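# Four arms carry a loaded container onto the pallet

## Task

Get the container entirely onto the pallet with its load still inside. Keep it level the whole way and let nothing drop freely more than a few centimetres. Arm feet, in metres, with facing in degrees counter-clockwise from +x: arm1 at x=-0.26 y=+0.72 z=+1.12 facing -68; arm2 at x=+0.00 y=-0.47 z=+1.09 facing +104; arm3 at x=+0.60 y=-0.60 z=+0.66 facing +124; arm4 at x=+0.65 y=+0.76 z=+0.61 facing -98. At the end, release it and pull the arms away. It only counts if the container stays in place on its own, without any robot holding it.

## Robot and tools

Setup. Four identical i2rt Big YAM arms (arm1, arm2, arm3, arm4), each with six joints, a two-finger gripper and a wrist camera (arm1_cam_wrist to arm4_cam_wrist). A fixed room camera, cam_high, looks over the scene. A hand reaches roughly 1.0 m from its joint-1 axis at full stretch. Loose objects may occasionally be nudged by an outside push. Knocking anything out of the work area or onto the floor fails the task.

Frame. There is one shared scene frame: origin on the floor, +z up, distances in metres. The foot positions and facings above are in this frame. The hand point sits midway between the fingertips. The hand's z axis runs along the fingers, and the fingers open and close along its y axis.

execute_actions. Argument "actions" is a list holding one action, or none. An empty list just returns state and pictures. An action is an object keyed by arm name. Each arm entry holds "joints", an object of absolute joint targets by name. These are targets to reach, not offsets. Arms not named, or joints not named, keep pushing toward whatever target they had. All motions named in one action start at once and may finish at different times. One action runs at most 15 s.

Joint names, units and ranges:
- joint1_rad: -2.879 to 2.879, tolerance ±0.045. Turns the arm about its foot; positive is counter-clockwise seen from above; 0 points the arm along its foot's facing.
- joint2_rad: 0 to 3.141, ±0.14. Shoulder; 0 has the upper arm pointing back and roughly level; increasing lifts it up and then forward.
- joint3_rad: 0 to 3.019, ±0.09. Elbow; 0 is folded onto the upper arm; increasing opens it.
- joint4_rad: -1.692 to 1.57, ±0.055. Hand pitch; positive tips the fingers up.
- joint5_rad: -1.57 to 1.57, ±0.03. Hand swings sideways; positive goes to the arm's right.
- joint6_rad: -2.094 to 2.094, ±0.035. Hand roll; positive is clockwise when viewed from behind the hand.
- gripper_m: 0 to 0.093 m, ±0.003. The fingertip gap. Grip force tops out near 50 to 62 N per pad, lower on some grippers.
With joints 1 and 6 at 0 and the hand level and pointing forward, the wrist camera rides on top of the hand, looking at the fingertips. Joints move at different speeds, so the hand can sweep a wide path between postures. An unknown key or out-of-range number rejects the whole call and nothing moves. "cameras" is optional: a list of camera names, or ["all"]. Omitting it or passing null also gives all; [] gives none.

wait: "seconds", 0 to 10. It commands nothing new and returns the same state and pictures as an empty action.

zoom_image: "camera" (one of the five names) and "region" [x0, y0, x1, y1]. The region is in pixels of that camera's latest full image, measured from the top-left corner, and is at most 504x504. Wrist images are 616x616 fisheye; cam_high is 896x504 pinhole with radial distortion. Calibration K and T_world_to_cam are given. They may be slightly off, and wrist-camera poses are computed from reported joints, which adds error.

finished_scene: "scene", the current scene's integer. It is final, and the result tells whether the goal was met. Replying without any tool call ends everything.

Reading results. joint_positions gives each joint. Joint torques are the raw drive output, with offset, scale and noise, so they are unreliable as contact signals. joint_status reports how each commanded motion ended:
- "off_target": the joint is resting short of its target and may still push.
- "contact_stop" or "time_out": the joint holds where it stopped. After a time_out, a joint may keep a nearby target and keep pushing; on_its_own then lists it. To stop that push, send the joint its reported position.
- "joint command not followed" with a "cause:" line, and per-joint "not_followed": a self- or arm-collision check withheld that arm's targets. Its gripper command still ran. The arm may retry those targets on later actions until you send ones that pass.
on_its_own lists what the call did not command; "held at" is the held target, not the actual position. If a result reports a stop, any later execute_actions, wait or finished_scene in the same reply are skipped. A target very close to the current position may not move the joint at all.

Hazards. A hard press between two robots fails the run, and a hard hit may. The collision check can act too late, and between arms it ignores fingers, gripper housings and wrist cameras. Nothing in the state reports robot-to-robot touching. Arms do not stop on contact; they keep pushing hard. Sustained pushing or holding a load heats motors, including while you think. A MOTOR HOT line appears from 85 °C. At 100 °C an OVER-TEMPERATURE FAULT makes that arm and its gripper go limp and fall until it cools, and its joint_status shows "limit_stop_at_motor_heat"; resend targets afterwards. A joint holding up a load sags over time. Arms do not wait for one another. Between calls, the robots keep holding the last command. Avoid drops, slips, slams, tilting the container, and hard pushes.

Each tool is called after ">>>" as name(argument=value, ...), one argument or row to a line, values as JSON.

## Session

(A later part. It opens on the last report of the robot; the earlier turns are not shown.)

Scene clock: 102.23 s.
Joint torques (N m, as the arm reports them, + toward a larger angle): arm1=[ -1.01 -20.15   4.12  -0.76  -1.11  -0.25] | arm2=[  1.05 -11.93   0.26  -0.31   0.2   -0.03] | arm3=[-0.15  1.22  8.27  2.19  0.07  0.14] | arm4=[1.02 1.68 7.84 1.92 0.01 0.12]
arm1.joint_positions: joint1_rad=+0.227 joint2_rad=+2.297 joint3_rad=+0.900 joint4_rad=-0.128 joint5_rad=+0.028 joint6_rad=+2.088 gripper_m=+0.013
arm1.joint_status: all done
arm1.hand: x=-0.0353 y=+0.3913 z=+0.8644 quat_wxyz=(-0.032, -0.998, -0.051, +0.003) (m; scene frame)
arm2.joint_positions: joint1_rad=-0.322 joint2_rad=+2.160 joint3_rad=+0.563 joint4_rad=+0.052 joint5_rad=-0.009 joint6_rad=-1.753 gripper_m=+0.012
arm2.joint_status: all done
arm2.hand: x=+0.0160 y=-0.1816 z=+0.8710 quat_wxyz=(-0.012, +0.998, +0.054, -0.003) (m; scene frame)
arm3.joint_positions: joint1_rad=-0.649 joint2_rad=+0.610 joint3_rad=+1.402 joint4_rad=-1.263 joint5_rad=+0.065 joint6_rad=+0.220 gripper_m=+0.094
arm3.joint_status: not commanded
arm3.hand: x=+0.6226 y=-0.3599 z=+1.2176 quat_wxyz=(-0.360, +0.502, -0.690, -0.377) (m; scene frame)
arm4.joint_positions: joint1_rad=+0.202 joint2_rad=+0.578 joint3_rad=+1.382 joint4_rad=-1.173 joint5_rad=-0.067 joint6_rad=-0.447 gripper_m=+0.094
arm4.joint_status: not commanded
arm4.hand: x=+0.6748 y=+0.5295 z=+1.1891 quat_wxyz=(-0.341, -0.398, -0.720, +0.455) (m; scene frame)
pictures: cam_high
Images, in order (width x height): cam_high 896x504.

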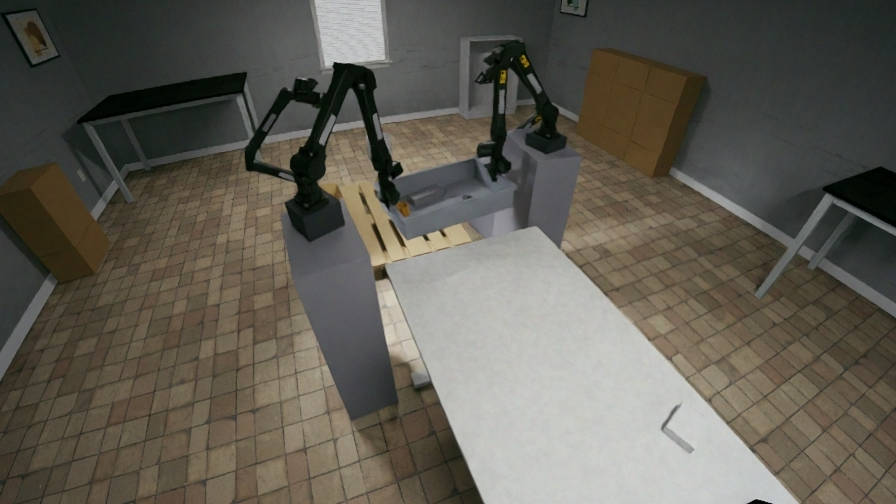

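>>> execute_actions(
  actions=[
    {"arm1":{"joints":{"joint1_rad":0.21,"joint2_rad":2.412,"joint3_rad":0.99,"joint4_rad":-0.065,"joint6_rad":2.075}},"arm2":{"joints":{"joint2_rad":2.34,"joint3_rad":0.64,"joint4_rad":0.185}},"arm3":{"joints":{"joint1_rad":-0.3,"joint2_rad":1.0,"joint3_rad":1.51,"joint4_rad":-1.35,"joint5_rad":0,"joint6_rad":-0.4,"gripper_m":0.055}},"arm4":{"joints":{"joint1_rad":-0.2,"joint2_rad":1.0,"joint3_rad":1.56,"joint4_rad":-1.45,"joint5_rad":0,"joint6_rad":0.1,"gripper_m":0.055}}},
  ],
  cameras=[],
)

>>> execute_actions(
  actions=[
    {"arm1":{"joints":{"joint2_rad":2.553,"joint3_rad":1.07,"joint4_rad":-0.005}},"arm2":{"joints":{"joint2_rad":2.51,"joint3_rad":0.723,"joint4_rad":0.27}},"arm3":{"joints":{"joint1_rad":-0.04,"joint2_rad":1.35,"joint6_rad":-0.92}},"arm4":{"joints":{"joint1_rad":-0.664,"joint2_rad":1.33,"joint6_rad":0.495}}},
  ],
  cameras=[],
)

>>> execute_actions(
  actions=[
    {"arm1":{"joints":{"joint2_rad":2.66,"joint3_rad":1.145,"joint4_rad":0.03}},"arm2":{"joints":{"joint2_rad":2.635,"joint3_rad":0.80,"joint4_rad":0.317}},"arm3":{"joints":{"joint2_rad":1.70}},"arm4":{"joints":{"joint2_rad":1.65}}},
  ],
  cameras=["cam_high"],
)

Scene clock: 116.63 s.
Joint torques (N m, as the arm reports them, + toward a larger angle): arm1=[ -1.42 -21.39   1.92  -0.33  -1.21  -0.08] | arm2=[  0.61 -13.    -1.74   0.04   0.41  -0.07] | arm3=[ 0.06 -5.46  9.3   1.2  -0.13  0.06] | arm4=[ 0.91 -4.41  8.65  0.73  0.15  0.24]
arm1.joint_positions: joint1_rad=+0.226 joint2_rad=+2.470 joint3_rad=+0.979 joint4_rad=-0.052 joint5_rad=+0.030 joint6_rad=+2.086 gripper_m=+0.013
arm1.joint_status: all done
arm1.hand: x=-0.0383 y=+0.3927 z=+0.8043 quat_wxyz=(-0.025, -0.998, -0.051, +0.008) (m; scene frame)
arm2.joint_positions: joint1_rad=-0.321 joint2_rad=+2.377 joint3_rad=+0.644 joint4_rad=+0.189 joint5_rad=-0.015 joint6_rad=-1.754 gripper_m=+0.012
arm2.joint_status: all done
arm2.hand: x=+0.0146 y=-0.1800 z=+0.8118 quat_wxyz=(-0.012, +0.998, +0.055, -0.006) (m; scene frame)
arm3.joint_positions: joint1_rad=-0.303 joint2_rad=+0.991 joint3_rad=+1.492 joint4_rad=-1.336 joint5_rad=+0.003 joint6_rad=-0.388 gripper_m=+0.055
arm3.joint_status: all done
arm3.hand: x=+0.4928 y=-0.2407 z=+1.1383 quat_wxyz=(-0.266, +0.843, -0.403, -0.237) (m; scene frame)
arm4.joint_positions: joint1_rad=-0.198 joint2_rad=+0.992 joint3_rad=+1.542 joint4_rad=-1.435 joint5_rad=-0.004 joint6_rad=+0.085 gripper_m=+0.055
arm4.joint_status: all done
arm4.hand: x=+0.5325 y=+0.4297 z=+1.1030 quat_wxyz=(-0.211, -0.789, -0.512, +0.266) (m; scene frame)
pictures: none
No camera images: the call's "cameras" was empty. Leave "cameras" out to get every camera's image.

Scene clock: 118.17 s.
Joint torques (N m, as the arm reports them, + toward a larger angle): arm1=[ -1.37 -22.13   0.89  -0.26  -1.21  -0.07] | arm2=[  1.54 -13.94  -2.88  -0.09   0.35  -0.03] | arm3=[ -0.41 -12.52   9.78   0.65  -0.16   0.05] | arm4=[  1.86 -11.12   9.16   0.34   0.13   0.22]
arm1.joint_positions: joint1_rad=+0.225 joint2_rad=+2.613 joint3_rad=+1.066 joint4_rad=+0.007 joint5_rad=+0.030 joint6_rad=+2.085 gripper_m=+0.013
arm1.joint_status: all done
arm1.hand: x=-0.0382 y=+0.3911 z=+0.7529 quat_wxyz=(-0.026, -0.998, -0.051, +0.008) (m; scene frame)
arm2.joint_positions: joint1_rad=-0.320 joint2_rad=+2.549 joint3_rad=+0.730 joint4_rad=+0.274 joint5_rad=-0.014 joint6_rad=-1.754 gripper_m=+0.012
arm2.joint_status: all done
arm2.hand: x=+0.0146 y=-0.1806 z=+0.7606 quat_wxyz=(-0.012, +0.998, +0.056, -0.006) (m; scene frame)
arm3.joint_positions: joint1_rad=-0.036 joint2_rad=+1.343 joint3_rad=+1.492 joint4_rad=-1.337 joint5_rad=+0.002 joint6_rad=-0.908 gripper_m=+0.055
arm3.joint_status: all done
arm3.hand: x=+0.3499 y=-0.1964 z=+0.9949 quat_wxyz=(-0.154, +0.981, -0.052, -0.105) (m; scene frame)
arm4.joint_positions: joint1_rad=-0.672 joint2_rad=+1.324 joint3_rad=+1.542 joint4_rad=-1.436 joint5_rad=-0.002 joint6_rad=+0.480 gripper_m=+0.055
arm4.joint_status: all done
arm4.hand: x=+0.3207 y=+0.4490 z=+0.9751 quat_wxyz=(-0.107, -0.974, -0.139, +0.142) (m; scene frame)
pictures: none
No camera images: the call's "cameras" was empty. Leave "cameras" out to get every camera's image.

Scene clock: 119.53 s.
Joint torques (N m, as the arm reports them, + toward a larger angle): arm1=[ -1.36 -22.44   0.46  -0.14  -1.13  -0.07] | arm2=[  0.97 -13.55  -3.45   0.15   0.32  -0.01] | arm3=[ -0.49 -18.3    9.13   0.03  -0.17   0.01] | arm4=[  1.75 -16.65   8.84  -0.25   0.15   0.23]
arm1.joint_positions: joint1_rad=+0.224 joint2_rad=+2.720 joint3_rad=+1.142 joint4_rad=+0.039 joint5_rad=+0.028 joint6_rad=+2.084 gripper_m=+0.013
arm1.joint_status: all done
arm1.hand: x=-0.0379 y=+0.3902 z=+0.7134 quat_wxyz=(-0.026, -0.998, -0.051, +0.007) (m; scene frame)
arm2.joint_positions: joint1_rad=-0.320 joint2_rad=+2.673 joint3_rad=+0.808 joint4_rad=+0.320 joint5_rad=-0.013 joint6_rad=-1.754 gripper_m=+0.012
arm2.joint_status: all done
arm2.hand: x=+0.0148 y=-0.1811 z=+0.7205 quat_wxyz=(-0.012, +0.998, +0.056, -0.005) (m; scene frame)
arm3.joint_positions: joint1_rad=-0.036 joint2_rad=+1.695 joint3_rad=+1.492 joint4_rad=-1.338 joint5_rad=+0.002 joint6_rad=-0.909 gripper_m=+0.055
arm3.joint_status: all done
arm3.hand: x=+0.3268 y=-0.1588 z=+0.8262 quat_wxyz=(-0.010, +0.999, -0.052, -0.005) (m; scene frame)
arm4.joint_positions: joint1_rad=-0.672 joint2_rad=+1.650 joint3_rad=+1.542 joint4_rad=-1.437 joint5_rad=-0.002 joint6_rad=+0.480 gripper_m=+0.055
arm4.joint_status: all done
arm4.hand: x=+0.2828 y=+0.4114 z=+0.8251 quat_wxyz=(-0.013, -0.990, -0.141, +0.010) (m; scene frame)
pictures: cam_high
Images, in order (width x height): cam_high 896x504.

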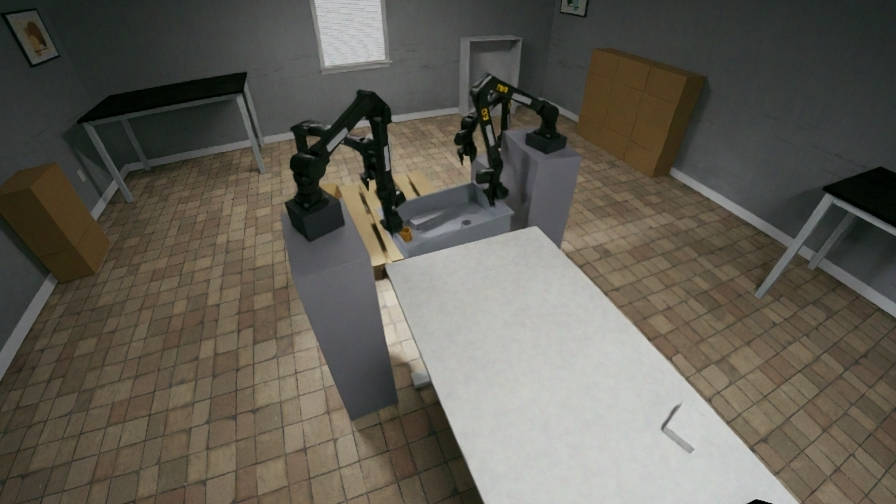

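>>> execute_actions(
  actions=[
    {"arm3":{"joints":{"joint1_rad":0.174,"joint2_rad":1.964,"joint3_rad":1.81,"joint4_rad":-1.41}},"arm4":{"joints":{"joint1_rad":-0.838,"joint2_rad":2.005,"joint3_rad":2.0,"joint4_rad":-1.55}}},
  ],
  cameras=["arm3_cam_wrist","arm4_cam_wrist"],
)

Scene clock: 125.40 s.
Joint torques (N m, as the arm reports them, + toward a larger angle): arm1=[ -1.37 -22.42   0.44  -0.11  -1.28  -0.04] | arm2=[  1.42 -13.02  -3.25   0.     0.36  -0.01] | arm3=[ -0.33 -23.18  11.5   -0.01  -0.08   0.02] | arm4=[  1.17 -22.69  10.87  -0.21   0.12   0.21]
arm1.joint_positions: joint1_rad=+0.223 joint2_rad=+2.722 joint3_rad=+1.142 joint4_rad=+0.039 joint5_rad=+0.031 joint6_rad=+2.082 gripper_m=+0.013
arm1.joint_status: not commanded
arm1.hand: x=-0.0390 y=+0.3900 z=+0.7130 quat_wxyz=(-0.026, -0.998, -0.051, +0.008) (m; scene frame)
arm2.joint_positions: joint1_rad=-0.319 joint2_rad=+2.673 joint3_rad=+0.808 joint4_rad=+0.320 joint5_rad=-0.013 joint6_rad=-1.754 gripper_m=+0.012
arm2.joint_status: not commanded
arm2.hand: x=+0.0143 y=-0.1810 z=+0.7205 quat_wxyz=(-0.012, +0.998, +0.056, -0.005) (m; scene frame)
arm3.joint_positions: joint1_rad=+0.174 joint2_rad=+1.969 joint3_rad=+1.757 joint4_rad=-1.400 joint5_rad=+0.000 joint6_rad=-0.910 gripper_m=+0.055
arm3.joint_status: all done
arm3.hand: x=+0.1878 y=-0.1704 z=+0.7777 quat_wxyz=(+0.019, +0.998, +0.053, +0.016) (m; scene frame)
arm4.joint_positions: joint1_rad=-0.838 joint2_rad=+2.011 joint3_rad=+1.953 joint4_rad=-1.542 joint5_rad=-0.002 joint6_rad=+0.481 gripper_m=+0.055
arm4.joint_status: all done
arm4.hand: x=+0.1359 y=+0.4128 z=+0.7859 quat_wxyz=(+0.002, -0.998, -0.058, -0.012) (m; scene frame)
pictures: arm3_cam_wrist, arm4_cam_wrist
camera_calibration (this result's frames):
arm3_cam_wrist: T_world_to_cam=[[-0.100253, 0.993889, -0.0461884, 0.227268], [0.785186, 0.107542, 0.609851, -0.597521], [0.611091, 0.0248729, -0.791169, 0.629694], [0, 0, 0, 1]] pos_world=[0.107149, -0.177282, 0.87309]
arm4_cam_wrist: T_world_to_cam=[[-0.120474, 0.992716, -0.000645309, -0.39503], [0.791207, 0.0964121, 0.603901, -0.618874], [0.599565, 0.0722441, -0.797059, 0.636196], [0, 0, 0, 1]] pos_world=[0.0606255, 0.405858, 0.880569]
Images, in order (width x height): arm3_cam_wrist 616x616, arm4_cam_wrist 616x616.

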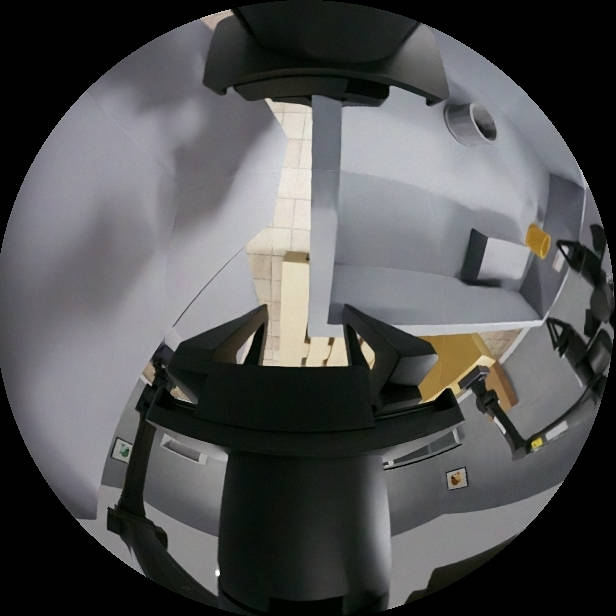

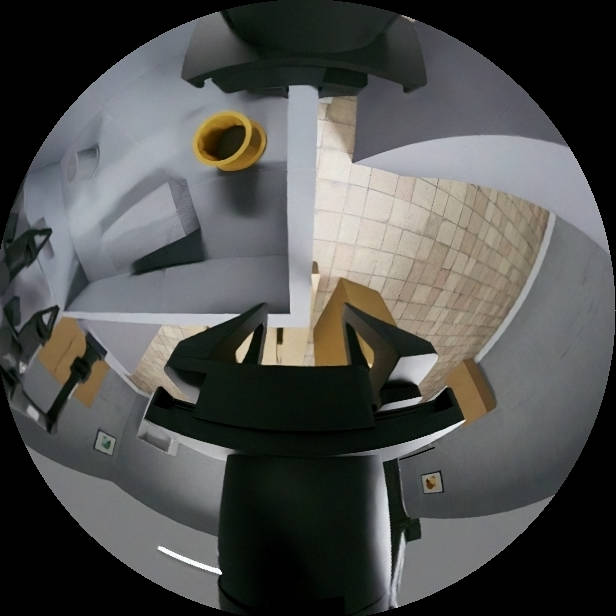

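>>> execute_actions(
  actions=[
    {"arm3":{"joints":{"joint1_rad":0.163,"joint2_rad":1.99,"joint3_rad":1.722,"joint4_rad":-1.295}},"arm4":{"joints":{"joint2_rad":2.023,"joint3_rad":1.89,"joint4_rad":-1.435}}},
  ],
  cameras=[],
)

>>> execute_actions(
  actions=[
    {"arm3":{"joints":{"joint2_rad":2.025,"joint3_rad":1.667,"joint4_rad":-1.208}},"arm4":{"joints":{"joint2_rad":2.047,"joint3_rad":1.816,"joint4_rad":-1.339}}},
  ],
  cameras=["arm3_cam_wrist","arm4_cam_wrist"],
)

Scene clock: 130.27 s.
Joint torques (N m, as the arm reports them, + toward a larger angle): arm1=[ -1.28 -22.45   0.44  -0.14  -1.23  -0.03] | arm2=[  0.93 -13.29  -3.55   0.05   0.3   -0.03] | arm3=[ -0.74 -21.22   7.13   1.03  -0.08   0.02] | arm4=[  1.25 -21.65   7.     0.75   0.12   0.22]
arm1.joint_positions: joint1_rad=+0.223 joint2_rad=+2.722 joint3_rad=+1.142 joint4_rad=+0.039 joint5_rad=+0.031 joint6_rad=+2.082 gripper_m=+0.013
arm1.joint_status: not commanded
arm1.hand: x=-0.0390 y=+0.3900 z=+0.7130 quat_wxyz=(-0.026, -0.998, -0.051, +0.008) (m; scene frame)
arm2.joint_positions: joint1_rad=-0.319 joint2_rad=+2.673 joint3_rad=+0.808 joint4_rad=+0.320 joint5_rad=-0.013 joint6_rad=-1.754 gripper_m=+0.012
arm2.joint_status: not commanded
arm2.hand: x=+0.0143 y=-0.1810 z=+0.7205 quat_wxyz=(-0.012, +0.998, +0.056, -0.005) (m; scene frame)
arm3.joint_positions: joint1_rad=+0.171 joint2_rad=+1.971 joint3_rad=+1.731 joint4_rad=-1.310 joint5_rad=+0.000 joint6_rad=-0.910 gripper_m=+0.055
arm3.joint_status: all done
arm3.hand: x=+0.1794 y=-0.1596 z=+0.7666 quat_wxyz=(-0.005, +0.999, +0.052, -0.004) (m; scene frame)
arm4.joint_positions: joint1_rad=-0.838 joint2_rad=+2.015 joint3_rad=+1.895 joint4_rad=-1.450 joint5_rad=-0.002 joint6_rad=+0.481 gripper_m=+0.055
arm4.joint_status: all done
arm4.hand: x=+0.1308 y=+0.4091 z=+0.7614 quat_wxyz=(-0.005, -0.998, -0.058, +0.000) (m; scene frame)
pictures: none
No camera images: the call's "cameras" was empty. Leave "cameras" out to get every camera's image.

Scene clock: 131.17 s.
Joint torques (N m, as the arm reports them, + toward a larger angle): arm1=[ -1.32 -22.49   0.42  -0.14  -1.18  -0.04] | arm2=[  1.02 -13.28  -3.36   0.06   0.35  -0.04] | arm3=[ -0.69 -23.26   7.28   0.97  -0.09   0.02] | arm4=[  0.95 -21.1    6.39   0.46   0.11   0.19]
arm1.joint_positions: joint1_rad=+0.223 joint2_rad=+2.722 joint3_rad=+1.142 joint4_rad=+0.039 joint5_rad=+0.030 joint6_rad=+2.082 gripper_m=+0.013
arm1.joint_status: not commanded
arm1.hand: x=-0.0388 y=+0.3900 z=+0.7130 quat_wxyz=(-0.026, -0.998, -0.051, +0.007) (m; scene frame)
arm2.joint_positions: joint1_rad=-0.319 joint2_rad=+2.673 joint3_rad=+0.808 joint4_rad=+0.320 joint5_rad=-0.013 joint6_rad=-1.754 gripper_m=+0.012
arm2.joint_status: not commanded
arm2.hand: x=+0.0143 y=-0.1810 z=+0.7205 quat_wxyz=(-0.012, +0.998, +0.056, -0.005) (m; scene frame)
arm3.joint_positions: joint1_rad=+0.171 joint2_rad=+2.020 joint3_rad=+1.671 joint4_rad=-1.222 joint5_rad=+0.000 joint6_rad=-0.910 gripper_m=+0.055
arm3.joint_status: all done
arm3.hand: x=+0.1809 y=-0.1613 z=+0.7163 quat_wxyz=(+0.003, +0.999, +0.052, +0.003) (m; scene frame)
arm4.joint_positions: joint1_rad=-0.839 joint2_rad=+2.032 joint3_rad=+1.829 joint4_rad=-1.347 joint5_rad=-0.002 joint6_rad=+0.486 gripper_m=+0.055
arm4.joint_status: all done
arm4.hand: x=+0.1259 y=+0.4065 z=+0.7262 quat_wxyz=(-0.010, -0.998, -0.055, +0.009) (m; scene frame)
pictures: arm3_cam_wrist, arm4_cam_wrist
camera_calibration (this result's frames):
arm3_cam_wrist: T_world_to_cam=[[-0.0988188, 0.995014, -0.0134881, 0.191142], [0.802687, 0.0877147, 0.589915, -0.547681], [0.588157, 0.047468, -0.807352, 0.604464], [0, 0, 0, 1]] pos_world=[0.102985, -0.170842, 0.813679]
arm4_cam_wrist: T_world_to_cam=[[-0.114938, 0.993104, -0.0231085, -0.374525], [0.815976, 0.107654, 0.567973, -0.555878], [0.566544, 0.0464255, -0.822723, 0.628315], [0, 0, 0, 1]] pos_world=[0.0545684, 0.402614, 0.823998]
Images, in order (width x height): arm3_cam_wrist 616x616, arm4_cam_wrist 616x616.

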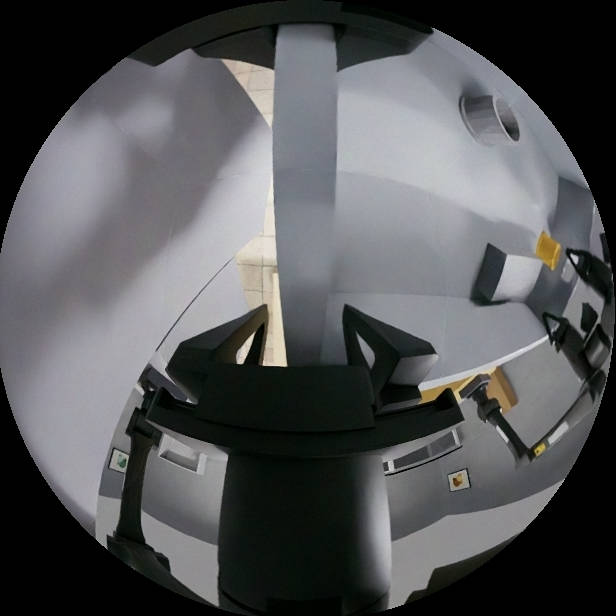

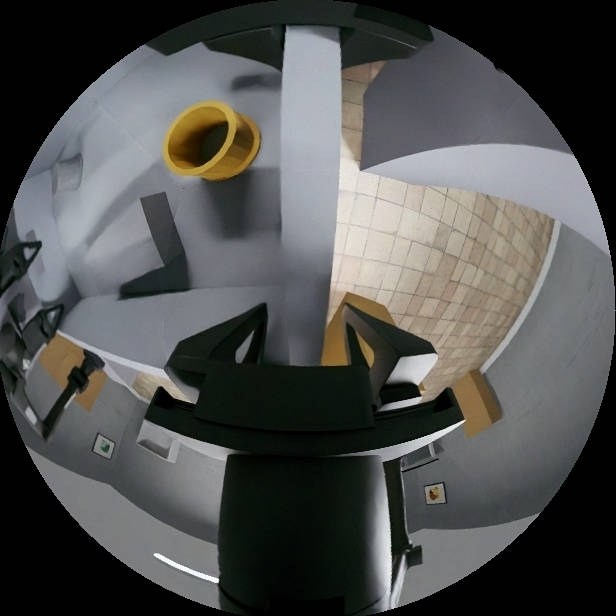

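>>> execute_actions(
  actions=[
    {"arm3":{"joints":{"gripper_m":0}},"arm4":{"joints":{"joint2_rad":2.062,"joint3_rad":1.805}}},
  ],
  cameras=[],
)

>>> execute_actions(
  actions=[
    {"arm4":{"joints":{"gripper_m":0}}},
  ],
  cameras=[],
)

Scene clock: 137.73 s.
Joint torques (N m, as the arm reports them, + toward a larger angle): arm1=[ -1.17 -22.47   0.41  -0.19  -1.19  -0.02] | arm2=[  0.72 -13.38  -3.55   0.11   0.3   -0.05] | arm3=[ -0.91 -22.73   7.35   0.84  -0.26  -0.01] | arm4=[  1.22 -20.1    5.78   0.29   0.08   0.15]
arm1.joint_positions: joint1_rad=+0.223 joint2_rad=+2.722 joint3_rad=+1.142 joint4_rad=+0.039 joint5_rad=+0.030 joint6_rad=+2.082 gripper_m=+0.013
arm1.joint_status: not commanded
arm1.hand: x=-0.0389 y=+0.3902 z=+0.7130 quat_wxyz=(-0.026, -0.998, -0.052, +0.007) (m; scene frame)
arm2.joint_positions: joint1_rad=-0.318 joint2_rad=+2.673 joint3_rad=+0.809 joint4_rad=+0.320 joint5_rad=-0.012 joint6_rad=-1.754 gripper_m=+0.012
arm2.joint_status: not commanded
arm2.hand: x=+0.0144 y=-0.1805 z=+0.7206 quat_wxyz=(-0.013, +0.998, +0.056, -0.005) (m; scene frame)
arm3.joint_positions: joint1_rad=+0.172 joint2_rad=+2.019 joint3_rad=+1.670 joint4_rad=-1.219 joint5_rad=+0.004 joint6_rad=-0.908 gripper_m=+0.014
arm3.joint_status: gripper_m off_target (ended at +0.014, target +0.000)
arm3.hand: x=+0.1810 y=-0.1607 z=+0.7162 quat_wxyz=(+0.001, +0.999, +0.051, +0.003) (m; scene frame)
arm4.joint_positions: joint1_rad=-0.840 joint2_rad=+2.032 joint3_rad=+1.825 joint4_rad=-1.342 joint5_rad=+0.000 joint6_rad=+0.489 gripper_m=+0.055
arm4.joint_status: all done
arm4.hand: x=+0.1254 y=+0.4073 z=+0.7248 quat_wxyz=(-0.010, -0.999, -0.052, +0.010) (m; scene frame)
pictures: none
No camera images: the call's "cameras" was empty. Leave "cameras" out to get every camera's image.

Scene clock: 138.33 s.
Joint torques (N m, as the arm reports them, + toward a larger angle): arm1=[ -1.2  -22.     0.51  -0.14  -1.18  -0.04] | arm2=[  1.15 -13.37  -3.22  -0.18   0.38  -0.05] | arm3=[ -0.73 -22.71   7.43   0.85  -0.25  -0.01] | arm4=[  1.66 -20.01   5.85   0.19   0.5    0.13]
arm1.joint_positions: joint1_rad=+0.223 joint2_rad=+2.722 joint3_rad=+1.142 joint4_rad=+0.039 joint5_rad=+0.030 joint6_rad=+2.081 gripper_m=+0.013
arm1.joint_status: not commanded
arm1.hand: x=-0.0389 y=+0.3902 z=+0.7130 quat_wxyz=(-0.026, -0.998, -0.052, +0.007) (m; scene frame)
arm2.joint_positions: joint1_rad=-0.318 joint2_rad=+2.673 joint3_rad=+0.809 joint4_rad=+0.320 joint5_rad=-0.013 joint6_rad=-1.754 gripper_m=+0.012
arm2.joint_status: not commanded
arm2.hand: x=+0.0143 y=-0.1805 z=+0.7206 quat_wxyz=(-0.013, +0.998, +0.056, -0.005) (m; scene frame)
arm3.joint_positions: joint1_rad=+0.172 joint2_rad=+2.019 joint3_rad=+1.669 joint4_rad=-1.218 joint5_rad=+0.004 joint6_rad=-0.907 gripper_m=+0.014
arm3.joint_status: not commanded
arm3.hand: x=+0.1808 y=-0.1608 z=+0.7163 quat_wxyz=(+0.000, +0.999, +0.051, +0.003) (m; scene frame)
arm4.joint_positions: joint1_rad=-0.844 joint2_rad=+2.033 joint3_rad=+1.824 joint4_rad=-1.338 joint5_rad=-0.013 joint6_rad=+0.490 gripper_m=+0.014
arm4.joint_status: gripper_m off_target (ended at +0.014, target +0.000)
arm4.hand: x=+0.1248 y=+0.4072 z=+0.7235 quat_wxyz=(-0.016, -0.999, -0.050, +0.007) (m; scene frame)
pictures: none
No camera images: the call's "cameras" was empty. Leave "cameras" out to get every camera's image.

>>> execute_actions(
  actions=[
    {"arm3":{"joints":{"joint2_rad":1.948,"joint3_rad":1.73}},"arm4":{"joints":{"joint2_rad":2.08}},"arm1":{"joints":{"joint2_rad":2.627}},"arm2":{"joints":{"joint2_rad":2.675,"joint3_rad":0.81}}},
  ],
  cameras=[],
)

>>> execute_actions(
  actions=[
    {"arm2":{"joints":{"gripper_m":0.048}}},
  ],
  cameras=[],
)

>>> execute_actions(
  actions=[
    {"arm2":{"joints":{"joint1_rad":-0.132,"joint3_rad":0.797,"joint6_rad":-1.558}}},
  ],
  cameras=[],
)

>>> execute_actions(
  actions=[
    {"arm2":{"joints":{"joint1_rad":0.049,"joint3_rad":0.815,"joint6_rad":-1.377}}},
  ],
  cameras=[],
)

>>> execute_actions(
  actions=[
    {"arm2":{"joints":{"joint1_rad":0.215,"joint2_rad":2.665,"joint3_rad":0.845,"joint4_rad":0.27,"joint6_rad":-1.206}}},
  ],
  cameras=["arm2_cam_wrist","cam_high"],
)

Scene clock: 148.97 s.
Joint torques (N m, as the arm reports them, + toward a larger angle): arm1=[ -1.15 -25.5    0.51  -0.18  -1.19  -0.02] | arm2=[  1.47 -11.2   -2.64   0.11   0.27  -0.04] | arm3=[ -0.92 -29.17  11.75   0.81  -0.29  -0.01] | arm4=[  1.46 -18.7    5.87   0.18   0.53   0.14]
arm1.joint_positions: joint1_rad=+0.223 joint2_rad=+2.721 joint3_rad=+1.142 joint4_rad=+0.039 joint5_rad=+0.030 joint6_rad=+2.081 gripper_m=+0.013
arm1.joint_status: all done
arm1.hand: x=-0.0387 y=+0.3899 z=+0.7133 quat_wxyz=(-0.026, -0.998, -0.052, +0.007) (m; scene frame)
arm2.joint_positions: joint1_rad=-0.318 joint2_rad=+2.674 joint3_rad=+0.809 joint4_rad=+0.321 joint5_rad=-0.010 joint6_rad=-1.754 gripper_m=+0.012
arm2.joint_status: all done
arm2.hand: x=+0.0147 y=-0.1810 z=+0.7201 quat_wxyz=(-0.012, +0.998, +0.056, -0.004) (m; scene frame)
arm3.joint_positions: joint1_rad=+0.172 joint2_rad=+2.014 joint3_rad=+1.669 joint4_rad=-1.217 joint5_rad=+0.005 joint6_rad=-0.907 gripper_m=+0.014
arm3.joint_status: all done
arm3.hand: x=+0.1806 y=-0.1605 z=+0.7189 quat_wxyz=(-0.002, +0.999, +0.051, +0.002) (m; scene frame)
arm4.joint_positions: joint1_rad=-0.844 joint2_rad=+2.033 joint3_rad=+1.824 joint4_rad=-1.338 joint5_rad=-0.014 joint6_rad=+0.489 gripper_m=+0.014
arm4.joint_status: all done
arm4.hand: x=+0.1249 y=+0.4070 z=+0.7235 quat_wxyz=(-0.016, -0.999, -0.051, +0.007) (m; scene frame)
pictures: none
No camera images: the call's "cameras" was empty. Leave "cameras" out to get every camera's image.

Scene clock: 149.57 s.
Joint torques (N m, as the arm reports them, + toward a larger angle): arm1=[ -0.99 -25.06   0.36  -0.13  -1.18  -0.01] | arm2=[  0.85 -11.51  -2.49   0.01  -0.01  -0.03] | arm3=[ -0.79 -29.31  11.76   0.77  -0.36  -0.01] | arm4=[  1.46 -18.54   5.87   0.19   0.54   0.15]
arm1.joint_positions: joint1_rad=+0.222 joint2_rad=+2.721 joint3_rad=+1.142 joint4_rad=+0.039 joint5_rad=+0.028 joint6_rad=+2.079 gripper_m=+0.013
arm1.joint_status: not commanded
arm1.hand: x=-0.0388 y=+0.3898 z=+0.7133 quat_wxyz=(-0.026, -0.998, -0.052, +0.007) (m; scene frame)
arm2.joint_positions: joint1_rad=-0.318 joint2_rad=+2.674 joint3_rad=+0.809 joint4_rad=+0.321 joint5_rad=-0.003 joint6_rad=-1.754 gripper_m=+0.048
arm2.joint_status: all done
arm2.hand: x=+0.0159 y=-0.1811 z=+0.7201 quat_wxyz=(-0.012, +0.998, +0.056, +0.000) (m; scene frame)
arm3.joint_positions: joint1_rad=+0.172 joint2_rad=+2.014 joint3_rad=+1.669 joint4_rad=-1.217 joint5_rad=+0.007 joint6_rad=-0.907 gripper_m=+0.014
arm3.joint_status: not commanded
arm3.hand: x=+0.1807 y=-0.1601 z=+0.7187 quat_wxyz=(-0.002, +0.999, +0.051, +0.002) (m; scene frame)
arm4.joint_positions: joint1_rad=-0.844 joint2_rad=+2.033 joint3_rad=+1.824 joint4_rad=-1.338 joint5_rad=-0.015 joint6_rad=+0.489 gripper_m=+0.014
arm4.joint_status: not commanded
arm4.hand: x=+0.1250 y=+0.4069 z=+0.7235 quat_wxyz=(-0.017, -0.999, -0.051, +0.007) (m; scene frame)
pictures: none
No camera images: the call's "cameras" was empty. Leave "cameras" out to get every camera's image.

Scene clock: 150.77 s.
Joint torques (N m, as the arm reports them, + toward a larger angle): arm1=[ -1.05 -25.49   0.49  -0.16  -1.12  -0.01] | arm2=[  0.42 -10.2   -3.58   0.44  -0.08   0.12] | arm3=[ -0.79 -29.22  11.74   0.77  -0.36  -0.01] | arm4=[  1.65 -18.52   5.83   0.18   0.55   0.15]
arm1.joint_positions: joint1_rad=+0.222 joint2_rad=+2.721 joint3_rad=+1.142 joint4_rad=+0.039 joint5_rad=+0.028 joint6_rad=+2.079 gripper_m=+0.013
arm1.joint_status: not commanded
arm1.hand: x=-0.0388 y=+0.3898 z=+0.7133 quat_wxyz=(-0.026, -0.998, -0.052, +0.007) (m; scene frame)
arm2.joint_positions: joint1_rad=-0.125 joint2_rad=+2.674 joint3_rad=+0.809 joint4_rad=+0.321 joint5_rad=-0.001 joint6_rad=-1.567 gripper_m=+0.048
arm2.joint_status: all done
arm2.hand: x=-0.0390 y=-0.1825 z=+0.7202 quat_wxyz=(-0.011, +0.998, +0.060, -0.002) (m; scene frame)
arm3.joint_positions: joint1_rad=+0.172 joint2_rad=+2.014 joint3_rad=+1.669 joint4_rad=-1.217 joint5_rad=+0.007 joint6_rad=-0.907 gripper_m=+0.014
arm3.joint_status: not commanded
arm3.hand: x=+0.1807 y=-0.1601 z=+0.7187 quat_wxyz=(-0.002, +0.999, +0.051, +0.002) (m; scene frame)
arm4.joint_positions: joint1_rad=-0.844 joint2_rad=+2.033 joint3_rad=+1.824 joint4_rad=-1.338 joint5_rad=-0.015 joint6_rad=+0.489 gripper_m=+0.014
arm4.joint_status: not commanded
arm4.hand: x=+0.1250 y=+0.4069 z=+0.7235 quat_wxyz=(-0.017, -0.999, -0.051, +0.007) (m; scene frame)
pictures: none
No camera images: the call's "cameras" was empty. Leave "cameras" out to get every camera's image.

Scene clock: 151.93 s.
Joint torques (N m, as the arm reports them, + toward a larger angle): arm1=[ -1.1  -25.7    0.46  -0.14  -1.11  -0.01] | arm2=[  0.58 -10.68  -2.21   0.25  -0.05   0.21] | arm3=[ -0.82 -29.2   11.72   0.77  -0.36  -0.01] | arm4=[  1.69 -18.52   5.96   0.21   0.54   0.17]
arm1.joint_positions: joint1_rad=+0.222 joint2_rad=+2.721 joint3_rad=+1.142 joint4_rad=+0.039 joint5_rad=+0.028 joint6_rad=+2.079 gripper_m=+0.013
arm1.joint_status: not commanded
arm1.hand: x=-0.0388 y=+0.3898 z=+0.7133 quat_wxyz=(-0.026, -0.998, -0.052, +0.007) (m; scene frame)
arm2.joint_positions: joint1_rad=+0.056 joint2_rad=+2.674 joint3_rad=+0.809 joint4_rad=+0.321 joint5_rad=-0.001 joint6_rad=-1.386 gripper_m=+0.048
arm2.joint_status: all done
arm2.hand: x=-0.0894 y=-0.1934 z=+0.7202 quat_wxyz=(-0.011, +0.998, +0.059, -0.004) (m; scene frame)
arm3.joint_positions: joint1_rad=+0.172 joint2_rad=+2.014 joint3_rad=+1.669 joint4_rad=-1.217 joint5_rad=+0.007 joint6_rad=-0.907 gripper_m=+0.014
arm3.joint_status: not commanded
arm3.hand: x=+0.1807 y=-0.1601 z=+0.7187 quat_wxyz=(-0.002, +0.999, +0.051, +0.002) (m; scene frame)
arm4.joint_positions: joint1_rad=-0.844 joint2_rad=+2.033 joint3_rad=+1.824 joint4_rad=-1.338 joint5_rad=-0.015 joint6_rad=+0.489 gripper_m=+0.014
arm4.joint_status: not commanded
arm4.hand: x=+0.1250 y=+0.4069 z=+0.7235 quat_wxyz=(-0.017, -0.999, -0.051, +0.007) (m; scene frame)
pictures: none
No camera images: the call's "cameras" was empty. Leave "cameras" out to get every camera's image.

Scene clock: 152.97 s.
Joint torques (N m, as the arm reports them, + toward a larger angle): arm1=[ -0.99 -25.08   0.55  -0.17  -1.1   -0.02] | arm2=[  1.47 -10.9   -1.89  -0.16  -0.57   0.05] | arm3=[ -1.37 -29.06  11.77   0.49  -0.36  -0.17] | arm4=[  1.72 -18.3    5.87   0.03   0.64   0.1 ]
arm1.joint_positions: joint1_rad=+0.220 joint2_rad=+2.720 joint3_rad=+1.142 joint4_rad=+0.039 joint5_rad=+0.028 joint6_rad=+2.081 gripper_m=+0.013
arm1.joint_status: not commanded
arm1.hand: x=-0.0393 y=+0.3892 z=+0.7134 quat_wxyz=(-0.026, -0.998, -0.051, +0.006) (m; scene frame)
arm2.joint_positions: joint1_rad=+0.202 joint2_rad=+2.669 joint3_rad=+0.842 joint4_rad=+0.275 joint5_rad=+0.009 joint6_rad=-1.208 gripper_m=+0.048
arm2.joint_status: all done
arm2.hand: x=-0.1315 y=-0.1978 z=+0.7182 quat_wxyz=(-0.009, +0.999, +0.043, +0.000) (m; scene frame)
arm3.joint_positions: joint1_rad=+0.180 joint2_rad=+2.014 joint3_rad=+1.669 joint4_rad=-1.209 joint5_rad=+0.007 joint6_rad=-0.895 gripper_m=+0.014
arm3.joint_status: not commanded
arm3.hand: x=+0.1761 y=-0.1621 z=+0.7187 quat_wxyz=(-0.005, +0.999, +0.048, +0.000) (m; scene frame)
arm4.joint_positions: joint1_rad=-0.843 joint2_rad=+2.033 joint3_rad=+1.824 joint4_rad=-1.334 joint5_rad=-0.018 joint6_rad=+0.493 gripper_m=+0.014
arm4.joint_status: not commanded
arm4.hand: x=+0.1249 y=+0.4054 z=+0.7235 quat_wxyz=(-0.019, -0.999, -0.049, +0.007) (m; scene frame)
pictures: arm2_cam_wrist, cam_high
camera_calibration (this result's frames):
arm2_cam_wrist: T_world_to_cam=[[-0.0927625, 0.99512, 0.0336285, 0.158033], [0.81025, 0.0558135, 0.583421, -0.29414], [0.578697, 0.0813671, -0.811473, 0.801751], [0, 0, 0, 1]] pos_world=[-0.210985, -0.206081, 0.816892]
Images, in order (width x height): arm2_cam_wrist 616x616, cam_high 896x504.

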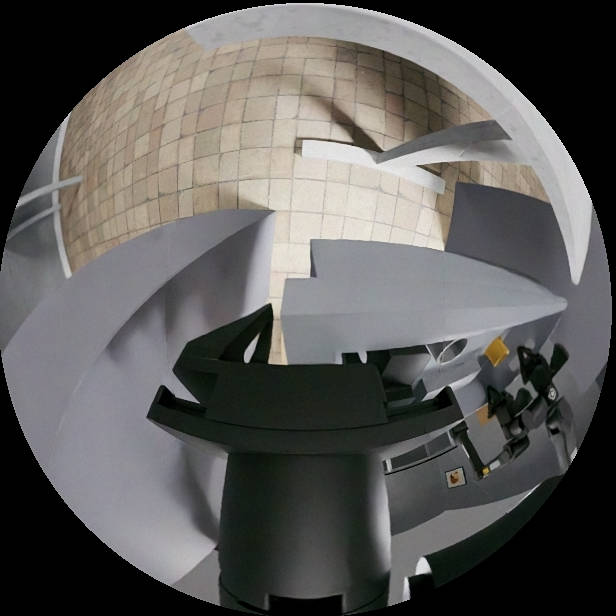

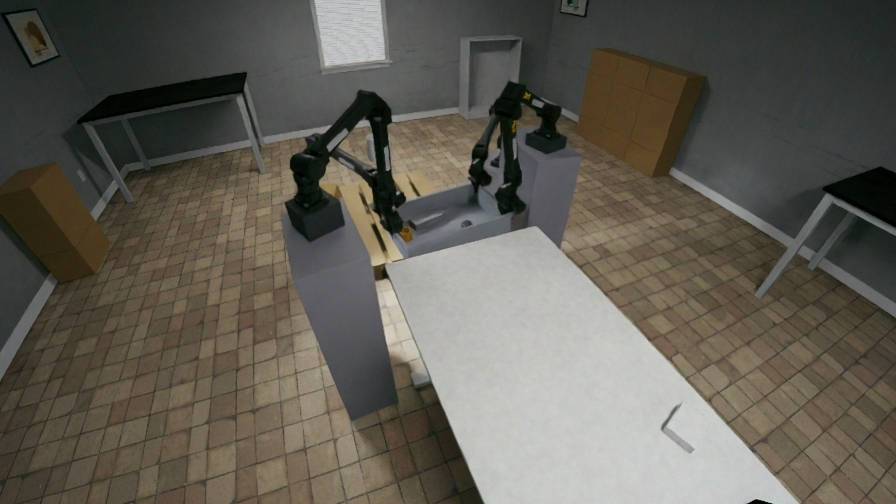

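>>> execute_actions(
  actions=[
    {"arm2":{"joints":{"gripper_m":0,"joint1_rad":0.195,"joint6_rad":-1.23}}},
  ],
  cameras=[],
)

>>> execute_actions(
  actions=[
    {"arm3":{"joints":{"joint2_rad":2.015,"joint3_rad":1.69}},"arm4":{"joints":{"joint2_rad":1.94,"joint3_rad":1.885}},"arm1":{"joints":{"joint2_rad":2.71}},"arm2":{"joints":{"joint2_rad":2.63,"joint3_rad":0.835}}},
  ],
  cameras=[],
)

>>> execute_actions(
  actions=[
    {"arm1":{"joints":{"gripper_m":0.046}},"arm3":{"joints":{"gripper_m":0.05}}},
  ],
  cameras=[],
)

>>> execute_actions(
  actions=[
    {"arm2":{"joints":{"joint1_rad":0.056,"joint2_rad":2.64,"joint3_rad":0.802,"joint4_rad":0.312,"joint6_rad":-1.38}},"arm4":{"joints":{"joint1_rad":-0.80,"joint2_rad":1.835,"joint3_rad":1.697,"joint4_rad":-1.29,"joint6_rad":0.535}}},
  ],
  cameras=["arm1_cam_wrist","arm3_cam_wrist"],
)

Scene clock: 164.40 s.
Joint torques (N m, as the arm reports them, + toward a larger angle): arm1=[ -1.22 -25.07   0.53  -0.12  -1.03  -0.03] | arm2=[  0.11 -11.45  -2.12  -0.14  -0.55   0.05] | arm3=[ -1.39 -29.11  11.76   0.56  -0.44  -0.17] | arm4=[  1.68 -18.69   5.92   0.03   0.63   0.13]
arm1.joint_positions: joint1_rad=+0.219 joint2_rad=+2.720 joint3_rad=+1.142 joint4_rad=+0.039 joint5_rad=+0.026 joint6_rad=+2.081 gripper_m=+0.013
arm1.joint_status: not commanded
arm1.hand: x=-0.0391 y=+0.3893 z=+0.7134 quat_wxyz=(-0.026, -0.998, -0.050, +0.006) (m; scene frame)
arm2.joint_positions: joint1_rad=+0.197 joint2_rad=+2.667 joint3_rad=+0.844 joint4_rad=+0.280 joint5_rad=+0.011 joint6_rad=-1.228 gripper_m=+0.012
arm2.joint_status: gripper_m off_target (ended at +0.012, target +0.000); the others done
arm2.hand: x=-0.1316 y=-0.1940 z=+0.7186 quat_wxyz=(-0.013, +0.999, +0.051, -0.001) (m; scene frame)
arm3.joint_positions: joint1_rad=+0.179 joint2_rad=+2.014 joint3_rad=+1.669 joint4_rad=-1.209 joint5_rad=+0.008 joint6_rad=-0.894 gripper_m=+0.014
arm3.joint_status: not commanded
arm3.hand: x=+0.1764 y=-0.1618 z=+0.7187 quat_wxyz=(-0.005, +0.999, +0.048, +0.000) (m; scene frame)
arm4.joint_positions: joint1_rad=-0.844 joint2_rad=+2.033 joint3_rad=+1.824 joint4_rad=-1.334 joint5_rad=-0.017 joint6_rad=+0.494 gripper_m=+0.014
arm4.joint_status: not commanded
arm4.hand: x=+0.1247 y=+0.4056 z=+0.7235 quat_wxyz=(-0.019, -0.999, -0.049, +0.008) (m; scene frame)
pictures: none
No camera images: the call's "cameras" was empty. Leave "cameras" out to get every camera's image.

Scene clock: 165.10 s.
Joint torques (N m, as the arm reports them, + toward a larger angle): arm1=[ -1.08 -18.27   0.47  -0.2   -1.04  -0.03] | arm2=[ -0.13 -13.26  -2.77  -0.14  -0.54   0.04] | arm3=[ -1.37 -23.9    9.     0.49  -0.42  -0.17] | arm4=[  1.56 -29.89  11.91  -0.02   0.62   0.11]
arm1.joint_positions: joint1_rad=+0.220 joint2_rad=+2.725 joint3_rad=+1.142 joint4_rad=+0.040 joint5_rad=+0.026 joint6_rad=+2.082 gripper_m=+0.013
arm1.joint_status: all done
arm1.hand: x=-0.0404 y=+0.3913 z=+0.7117 quat_wxyz=(-0.024, -0.998, -0.050, +0.007) (m; scene frame)
arm2.joint_positions: joint1_rad=+0.197 joint2_rad=+2.663 joint3_rad=+0.842 joint4_rad=+0.280 joint5_rad=+0.009 joint6_rad=-1.228 gripper_m=+0.012
arm2.joint_status: all done
arm2.hand: x=-0.1321 y=-0.1935 z=+0.7199 quat_wxyz=(-0.014, +0.999, +0.051, -0.002) (m; scene frame)
arm3.joint_positions: joint1_rad=+0.179 joint2_rad=+2.017 joint3_rad=+1.669 joint4_rad=-1.209 joint5_rad=+0.008 joint6_rad=-0.894 gripper_m=+0.014
arm3.joint_status: all done
arm3.hand: x=+0.1766 y=-0.1619 z=+0.7171 quat_wxyz=(-0.004, +0.999, +0.048, +0.001) (m; scene frame)
arm4.joint_positions: joint1_rad=-0.844 joint2_rad=+2.028 joint3_rad=+1.824 joint4_rad=-1.332 joint5_rad=-0.017 joint6_rad=+0.494 gripper_m=+0.014
arm4.joint_status: all done
arm4.hand: x=+0.1242 y=+0.4053 z=+0.7268 quat_wxyz=(-0.021, -0.999, -0.049, +0.011) (m; scene frame)
pictures: none
No camera images: the call's "cameras" was empty. Leave "cameras" out to get every camera's image.

Scene clock: 165.87 s.
Joint torques (N m, as the arm reports them, + toward a larger angle): arm1=[ -0.89 -18.21   0.49  -0.2   -0.19  -0.04] | arm2=[  0.85 -14.28  -2.84  -0.07  -0.48  -0.01] | arm3=[ -0.81 -23.44   8.96   0.51  -0.16   0.03] | arm4=[  1.84 -29.81  11.89  -0.03   0.61   0.1 ]
arm1.joint_positions: joint1_rad=+0.219 joint2_rad=+2.725 joint3_rad=+1.142 joint4_rad=+0.040 joint5_rad=+0.004 joint6_rad=+2.082 gripper_m=+0.046
arm1.joint_status: all done
arm1.hand: x=-0.0376 y=+0.3930 z=+0.7117 quat_wxyz=(-0.018, -0.999, -0.050, -0.003) (m; scene frame)
arm2.joint_positions: joint1_rad=+0.197 joint2_rad=+2.663 joint3_rad=+0.843 joint4_rad=+0.280 joint5_rad=+0.008 joint6_rad=-1.226 gripper_m=+0.012
arm2.joint_status: not commanded
arm2.hand: x=-0.1327 y=-0.1927 z=+0.7197 quat_wxyz=(-0.014, +0.999, +0.050, -0.003) (m; scene frame)
arm3.joint_positions: joint1_rad=+0.171 joint2_rad=+2.016 joint3_rad=+1.669 joint4_rad=-1.209 joint5_rad=+0.002 joint6_rad=-0.911 gripper_m=+0.050
arm3.joint_status: all done
arm3.hand: x=+0.1795 y=-0.1590 z=+0.7176 quat_wxyz=(-0.003, +0.999, +0.052, -0.001) (m; scene frame)
arm4.joint_positions: joint1_rad=-0.844 joint2_rad=+2.029 joint3_rad=+1.824 joint4_rad=-1.332 joint5_rad=-0.017 joint6_rad=+0.495 gripper_m=+0.014
arm4.joint_status: not commanded
arm4.hand: x=+0.1241 y=+0.4054 z=+0.7263 quat_wxyz=(-0.020, -0.999, -0.048, +0.011) (m; scene frame)
pictures: none
No camera images: the call's "cameras" was empty. Leave "cameras" out to get every camera's image.

Scene clock: 166.77 s.
Joint torques (N m, as the arm reports them, + toward a larger angle): arm1=[ -0.8  -18.22   0.41  -0.19  -0.19  -0.05] | arm2=[  0.9  -12.25  -4.06   0.26  -0.43  -0.15] | arm3=[ -0.77 -23.48   9.02   0.51  -0.16   0.03] | arm4=[  2.26 -27.55   9.7    0.09   0.39   0.16]
arm1.joint_positions: joint1_rad=+0.219 joint2_rad=+2.725 joint3_rad=+1.142 joint4_rad=+0.040 joint5_rad=+0.004 joint6_rad=+2.082 gripper_m=+0.046
arm1.joint_status: not commanded
arm1.hand: x=-0.0376 y=+0.3930 z=+0.7117 quat_wxyz=(-0.018, -0.999, -0.050, -0.003) (m; scene frame)
arm2.joint_positions: joint1_rad=+0.053 joint2_rad=+2.665 joint3_rad=+0.825 joint4_rad=+0.309 joint5_rad=+0.006 joint6_rad=-1.368 gripper_m=+0.011
arm2.joint_status: all done
arm2.hand: x=-0.0909 y=-0.1815 z=+0.7211 quat_wxyz=(-0.019, +0.999, +0.049, -0.002) (m; scene frame)
arm3.joint_positions: joint1_rad=+0.171 joint2_rad=+2.016 joint3_rad=+1.669 joint4_rad=-1.209 joint5_rad=+0.002 joint6_rad=-0.911 gripper_m=+0.050
arm3.joint_status: not commanded
arm3.hand: x=+0.1795 y=-0.1590 z=+0.7176 quat_wxyz=(-0.003, +0.999, +0.052, -0.001) (m; scene frame)
arm4.joint_positions: joint1_rad=-0.814 joint2_rad=+1.918 joint3_rad=+1.664 joint4_rad=-1.289 joint5_rad=-0.010 joint6_rad=+0.529 gripper_m=+0.014
arm4.joint_status: all done
arm4.hand: x=+0.1680 y=+0.4154 z=+0.7310 quat_wxyz=(-0.016, -0.999, -0.046, +0.009) (m; scene frame)
pictures: arm1_cam_wrist, arm3_cam_wrist
camera_calibration (this result's frames):
arm1_cam_wrist: T_world_to_cam=[[-0.0992827, 0.994032, -0.0451922, -0.357655], [0.796555, 0.106614, 0.595092, -0.431447], [0.596359, 0.0230842, -0.802386, 0.709252], [0, 0, 0, 1]] pos_world=[-0.114806, 0.385146, 0.809681]
arm3_cam_wrist: T_world_to_cam=[[-0.0992559, 0.995061, -0.00120269, 0.180032], [0.807578, 0.0812608, 0.584136, -0.545293], [0.581349, 0.0570077, -0.811655, 0.612073], [0, 0, 0, 1]] pos_world=[0.102408, -0.169725, 0.815534]
Images, in order (width x height): arm1_cam_wrist 616x616, arm3_cam_wrist 616x616.

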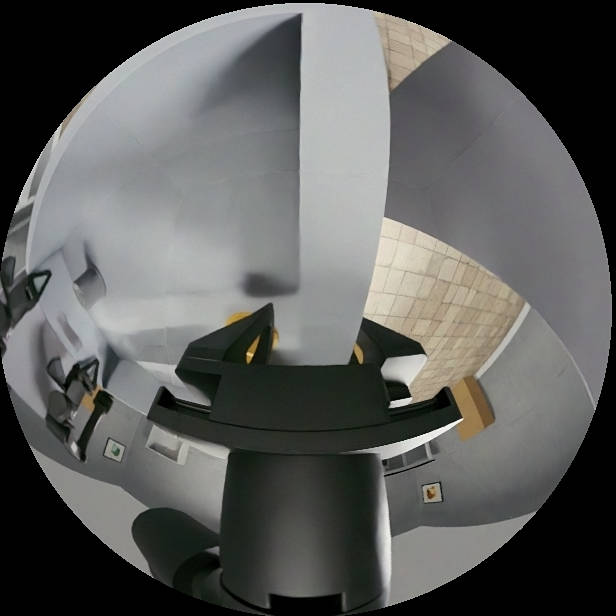

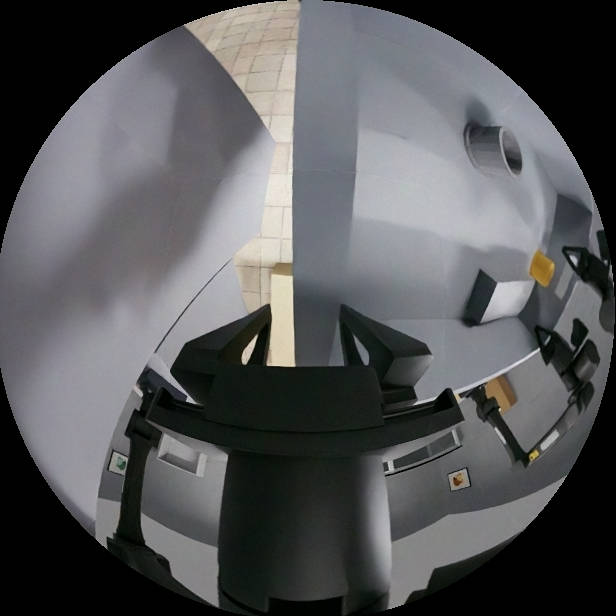

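>>> execute_actions(
  actions=[
    {"arm1":{"joints":{"gripper_m":0.055}},"arm2":{"joints":{"joint1_rad":-0.10,"joint2_rad":2.645,"joint3_rad":0.78,"joint4_rad":0.325,"joint6_rad":-1.537}},"arm4":{"joints":{"joint1_rad":-0.748,"joint2_rad":1.757,"joint3_rad":1.552,"joint4_rad":-1.24,"joint6_rad":0.58}}},
  ],
  cameras=[],
)

>>> execute_actions(
  actions=[
    {"arm2":{"joints":{"joint1_rad":-0.254,"joint3_rad":0.79,"joint6_rad":-1.69}},"arm4":{"joints":{"joint1_rad":-0.705,"joint2_rad":1.672,"joint3_rad":1.426,"joint4_rad":-1.204,"joint6_rad":0.624}}},
  ],
  cameras=["arm1_cam_wrist","arm3_cam_wrist"],
)

Scene clock: 173.47 s.
Joint torques (N m, as the arm reports them, + toward a larger angle): arm1=[ -0.87 -18.01   0.48  -0.22  -0.19  -0.04] | arm2=[  0.86 -13.07  -4.29   0.27  -0.34  -0.16] | arm3=[ -0.72 -23.4    9.     0.51  -0.16   0.04] | arm4=[  1.72 -25.3    9.62  -0.04   0.61   0.01]
arm1.joint_positions: joint1_rad=+0.219 joint2_rad=+2.725 joint3_rad=+1.142 joint4_rad=+0.040 joint5_rad=+0.004 joint6_rad=+2.082 gripper_m=+0.055
arm1.joint_status: all done
arm1.hand: x=-0.0376 y=+0.3930 z=+0.7117 quat_wxyz=(-0.018, -0.999, -0.050, -0.003) (m; scene frame)
arm2.joint_positions: joint1_rad=-0.105 joint2_rad=+2.671 joint3_rad=+0.801 joint4_rad=+0.325 joint5_rad=+0.004 joint6_rad=-1.521 gripper_m=+0.011
arm2.joint_status: all done
arm2.hand: x=-0.0434 y=-0.1856 z=+0.7219 quat_wxyz=(-0.011, +0.999, +0.047, +0.001) (m; scene frame)
arm3.joint_positions: joint1_rad=+0.171 joint2_rad=+2.016 joint3_rad=+1.669 joint4_rad=-1.209 joint5_rad=+0.002 joint6_rad=-0.911 gripper_m=+0.050
arm3.joint_status: not commanded
arm3.hand: x=+0.1795 y=-0.1590 z=+0.7176 quat_wxyz=(-0.003, +0.999, +0.052, -0.001) (m; scene frame)
arm4.joint_positions: joint1_rad=-0.758 joint2_rad=+1.833 joint3_rad=+1.519 joint4_rad=-1.234 joint5_rad=-0.016 joint6_rad=+0.589 gripper_m=+0.014
arm4.joint_status: all done
arm4.hand: x=+0.2174 y=+0.4108 z=+0.7243 quat_wxyz=(-0.017, -0.999, -0.044, +0.005) (m; scene frame)
pictures: none
No camera images: the call's "cameras" was empty. Leave "cameras" out to get every camera's image.

Scene clock: 174.33 s.
Joint torques (N m, as the arm reports them, + toward a larger angle): arm1=[ -0.78 -17.96   0.41  -0.18  -0.19  -0.04] | arm2=[  0.81 -12.82  -3.85   0.17  -0.05  -0.08] | arm3=[ -0.74 -23.41   9.01   0.5   -0.15   0.03] | arm4=[  1.56 -23.4    9.56  -0.15   0.51  -0.02]
arm1.joint_positions: joint1_rad=+0.219 joint2_rad=+2.725 joint3_rad=+1.142 joint4_rad=+0.040 joint5_rad=+0.004 joint6_rad=+2.082 gripper_m=+0.055
arm1.joint_status: not commanded
arm1.hand: x=-0.0376 y=+0.3930 z=+0.7117 quat_wxyz=(-0.018, -0.999, -0.050, -0.003) (m; scene frame)
arm2.joint_positions: joint1_rad=-0.261 joint2_rad=+2.671 joint3_rad=+0.802 joint4_rad=+0.328 joint5_rad=-0.001 joint6_rad=-1.676 gripper_m=+0.011
arm2.joint_status: all done
arm2.hand: x=-0.0001 y=-0.1817 z=+0.7218 quat_wxyz=(-0.013, +0.999, +0.046, +0.000) (m; scene frame)
arm3.joint_positions: joint1_rad=+0.171 joint2_rad=+2.016 joint3_rad=+1.669 joint4_rad=-1.209 joint5_rad=+0.002 joint6_rad=-0.911 gripper_m=+0.050
arm3.joint_status: not commanded
arm3.hand: x=+0.1795 y=-0.1590 z=+0.7176 quat_wxyz=(-0.003, +0.999, +0.052, -0.001) (m; scene frame)
arm4.joint_positions: joint1_rad=-0.711 joint2_rad=+1.744 joint3_rad=+1.393 joint4_rad=-1.193 joint5_rad=-0.014 joint6_rad=+0.637 gripper_m=+0.014
arm4.joint_status: all done
arm4.hand: x=+0.2604 y=+0.4147 z=+0.7239 quat_wxyz=(-0.018, -0.999, -0.043, +0.006) (m; scene frame)
pictures: arm1_cam_wrist, arm3_cam_wrist
camera_calibration (this result's frames):
arm1_cam_wrist: T_world_to_cam=[[-0.0992827, 0.994032, -0.0451922, -0.357655], [0.796555, 0.106614, 0.595092, -0.431447], [0.596359, 0.0230842, -0.802386, 0.709252], [0, 0, 0, 1]] pos_world=[-0.114806, 0.385146, 0.809681]
arm3_cam_wrist: T_world_to_cam=[[-0.0992559, 0.995061, -0.00120269, 0.180032], [0.807578, 0.0812608, 0.584136, -0.545293], [0.581349, 0.0570077, -0.811655, 0.612073], [0, 0, 0, 1]] pos_world=[0.102408, -0.169725, 0.815534]
Images, in order (width x height): arm1_cam_wrist 616x616, arm3_cam_wrist 616x616.

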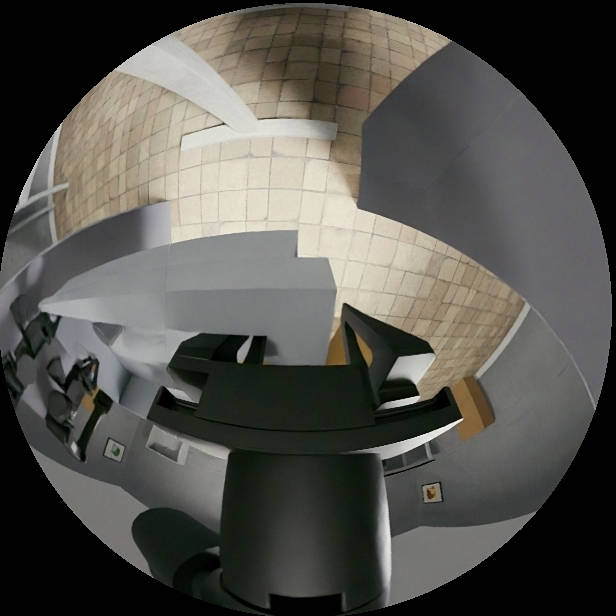

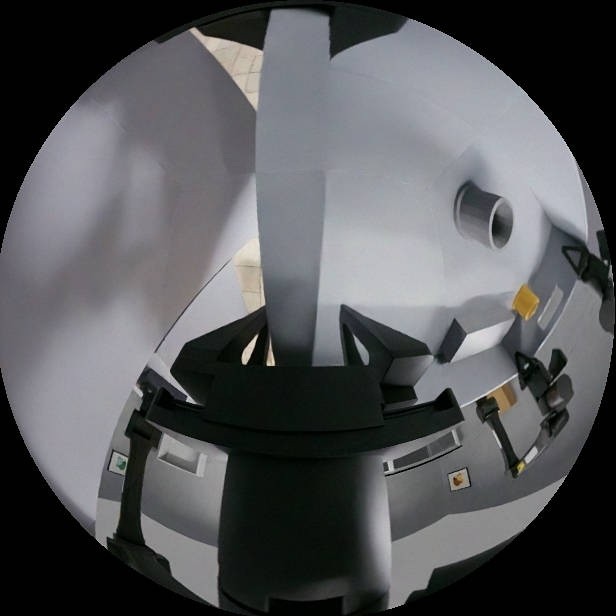

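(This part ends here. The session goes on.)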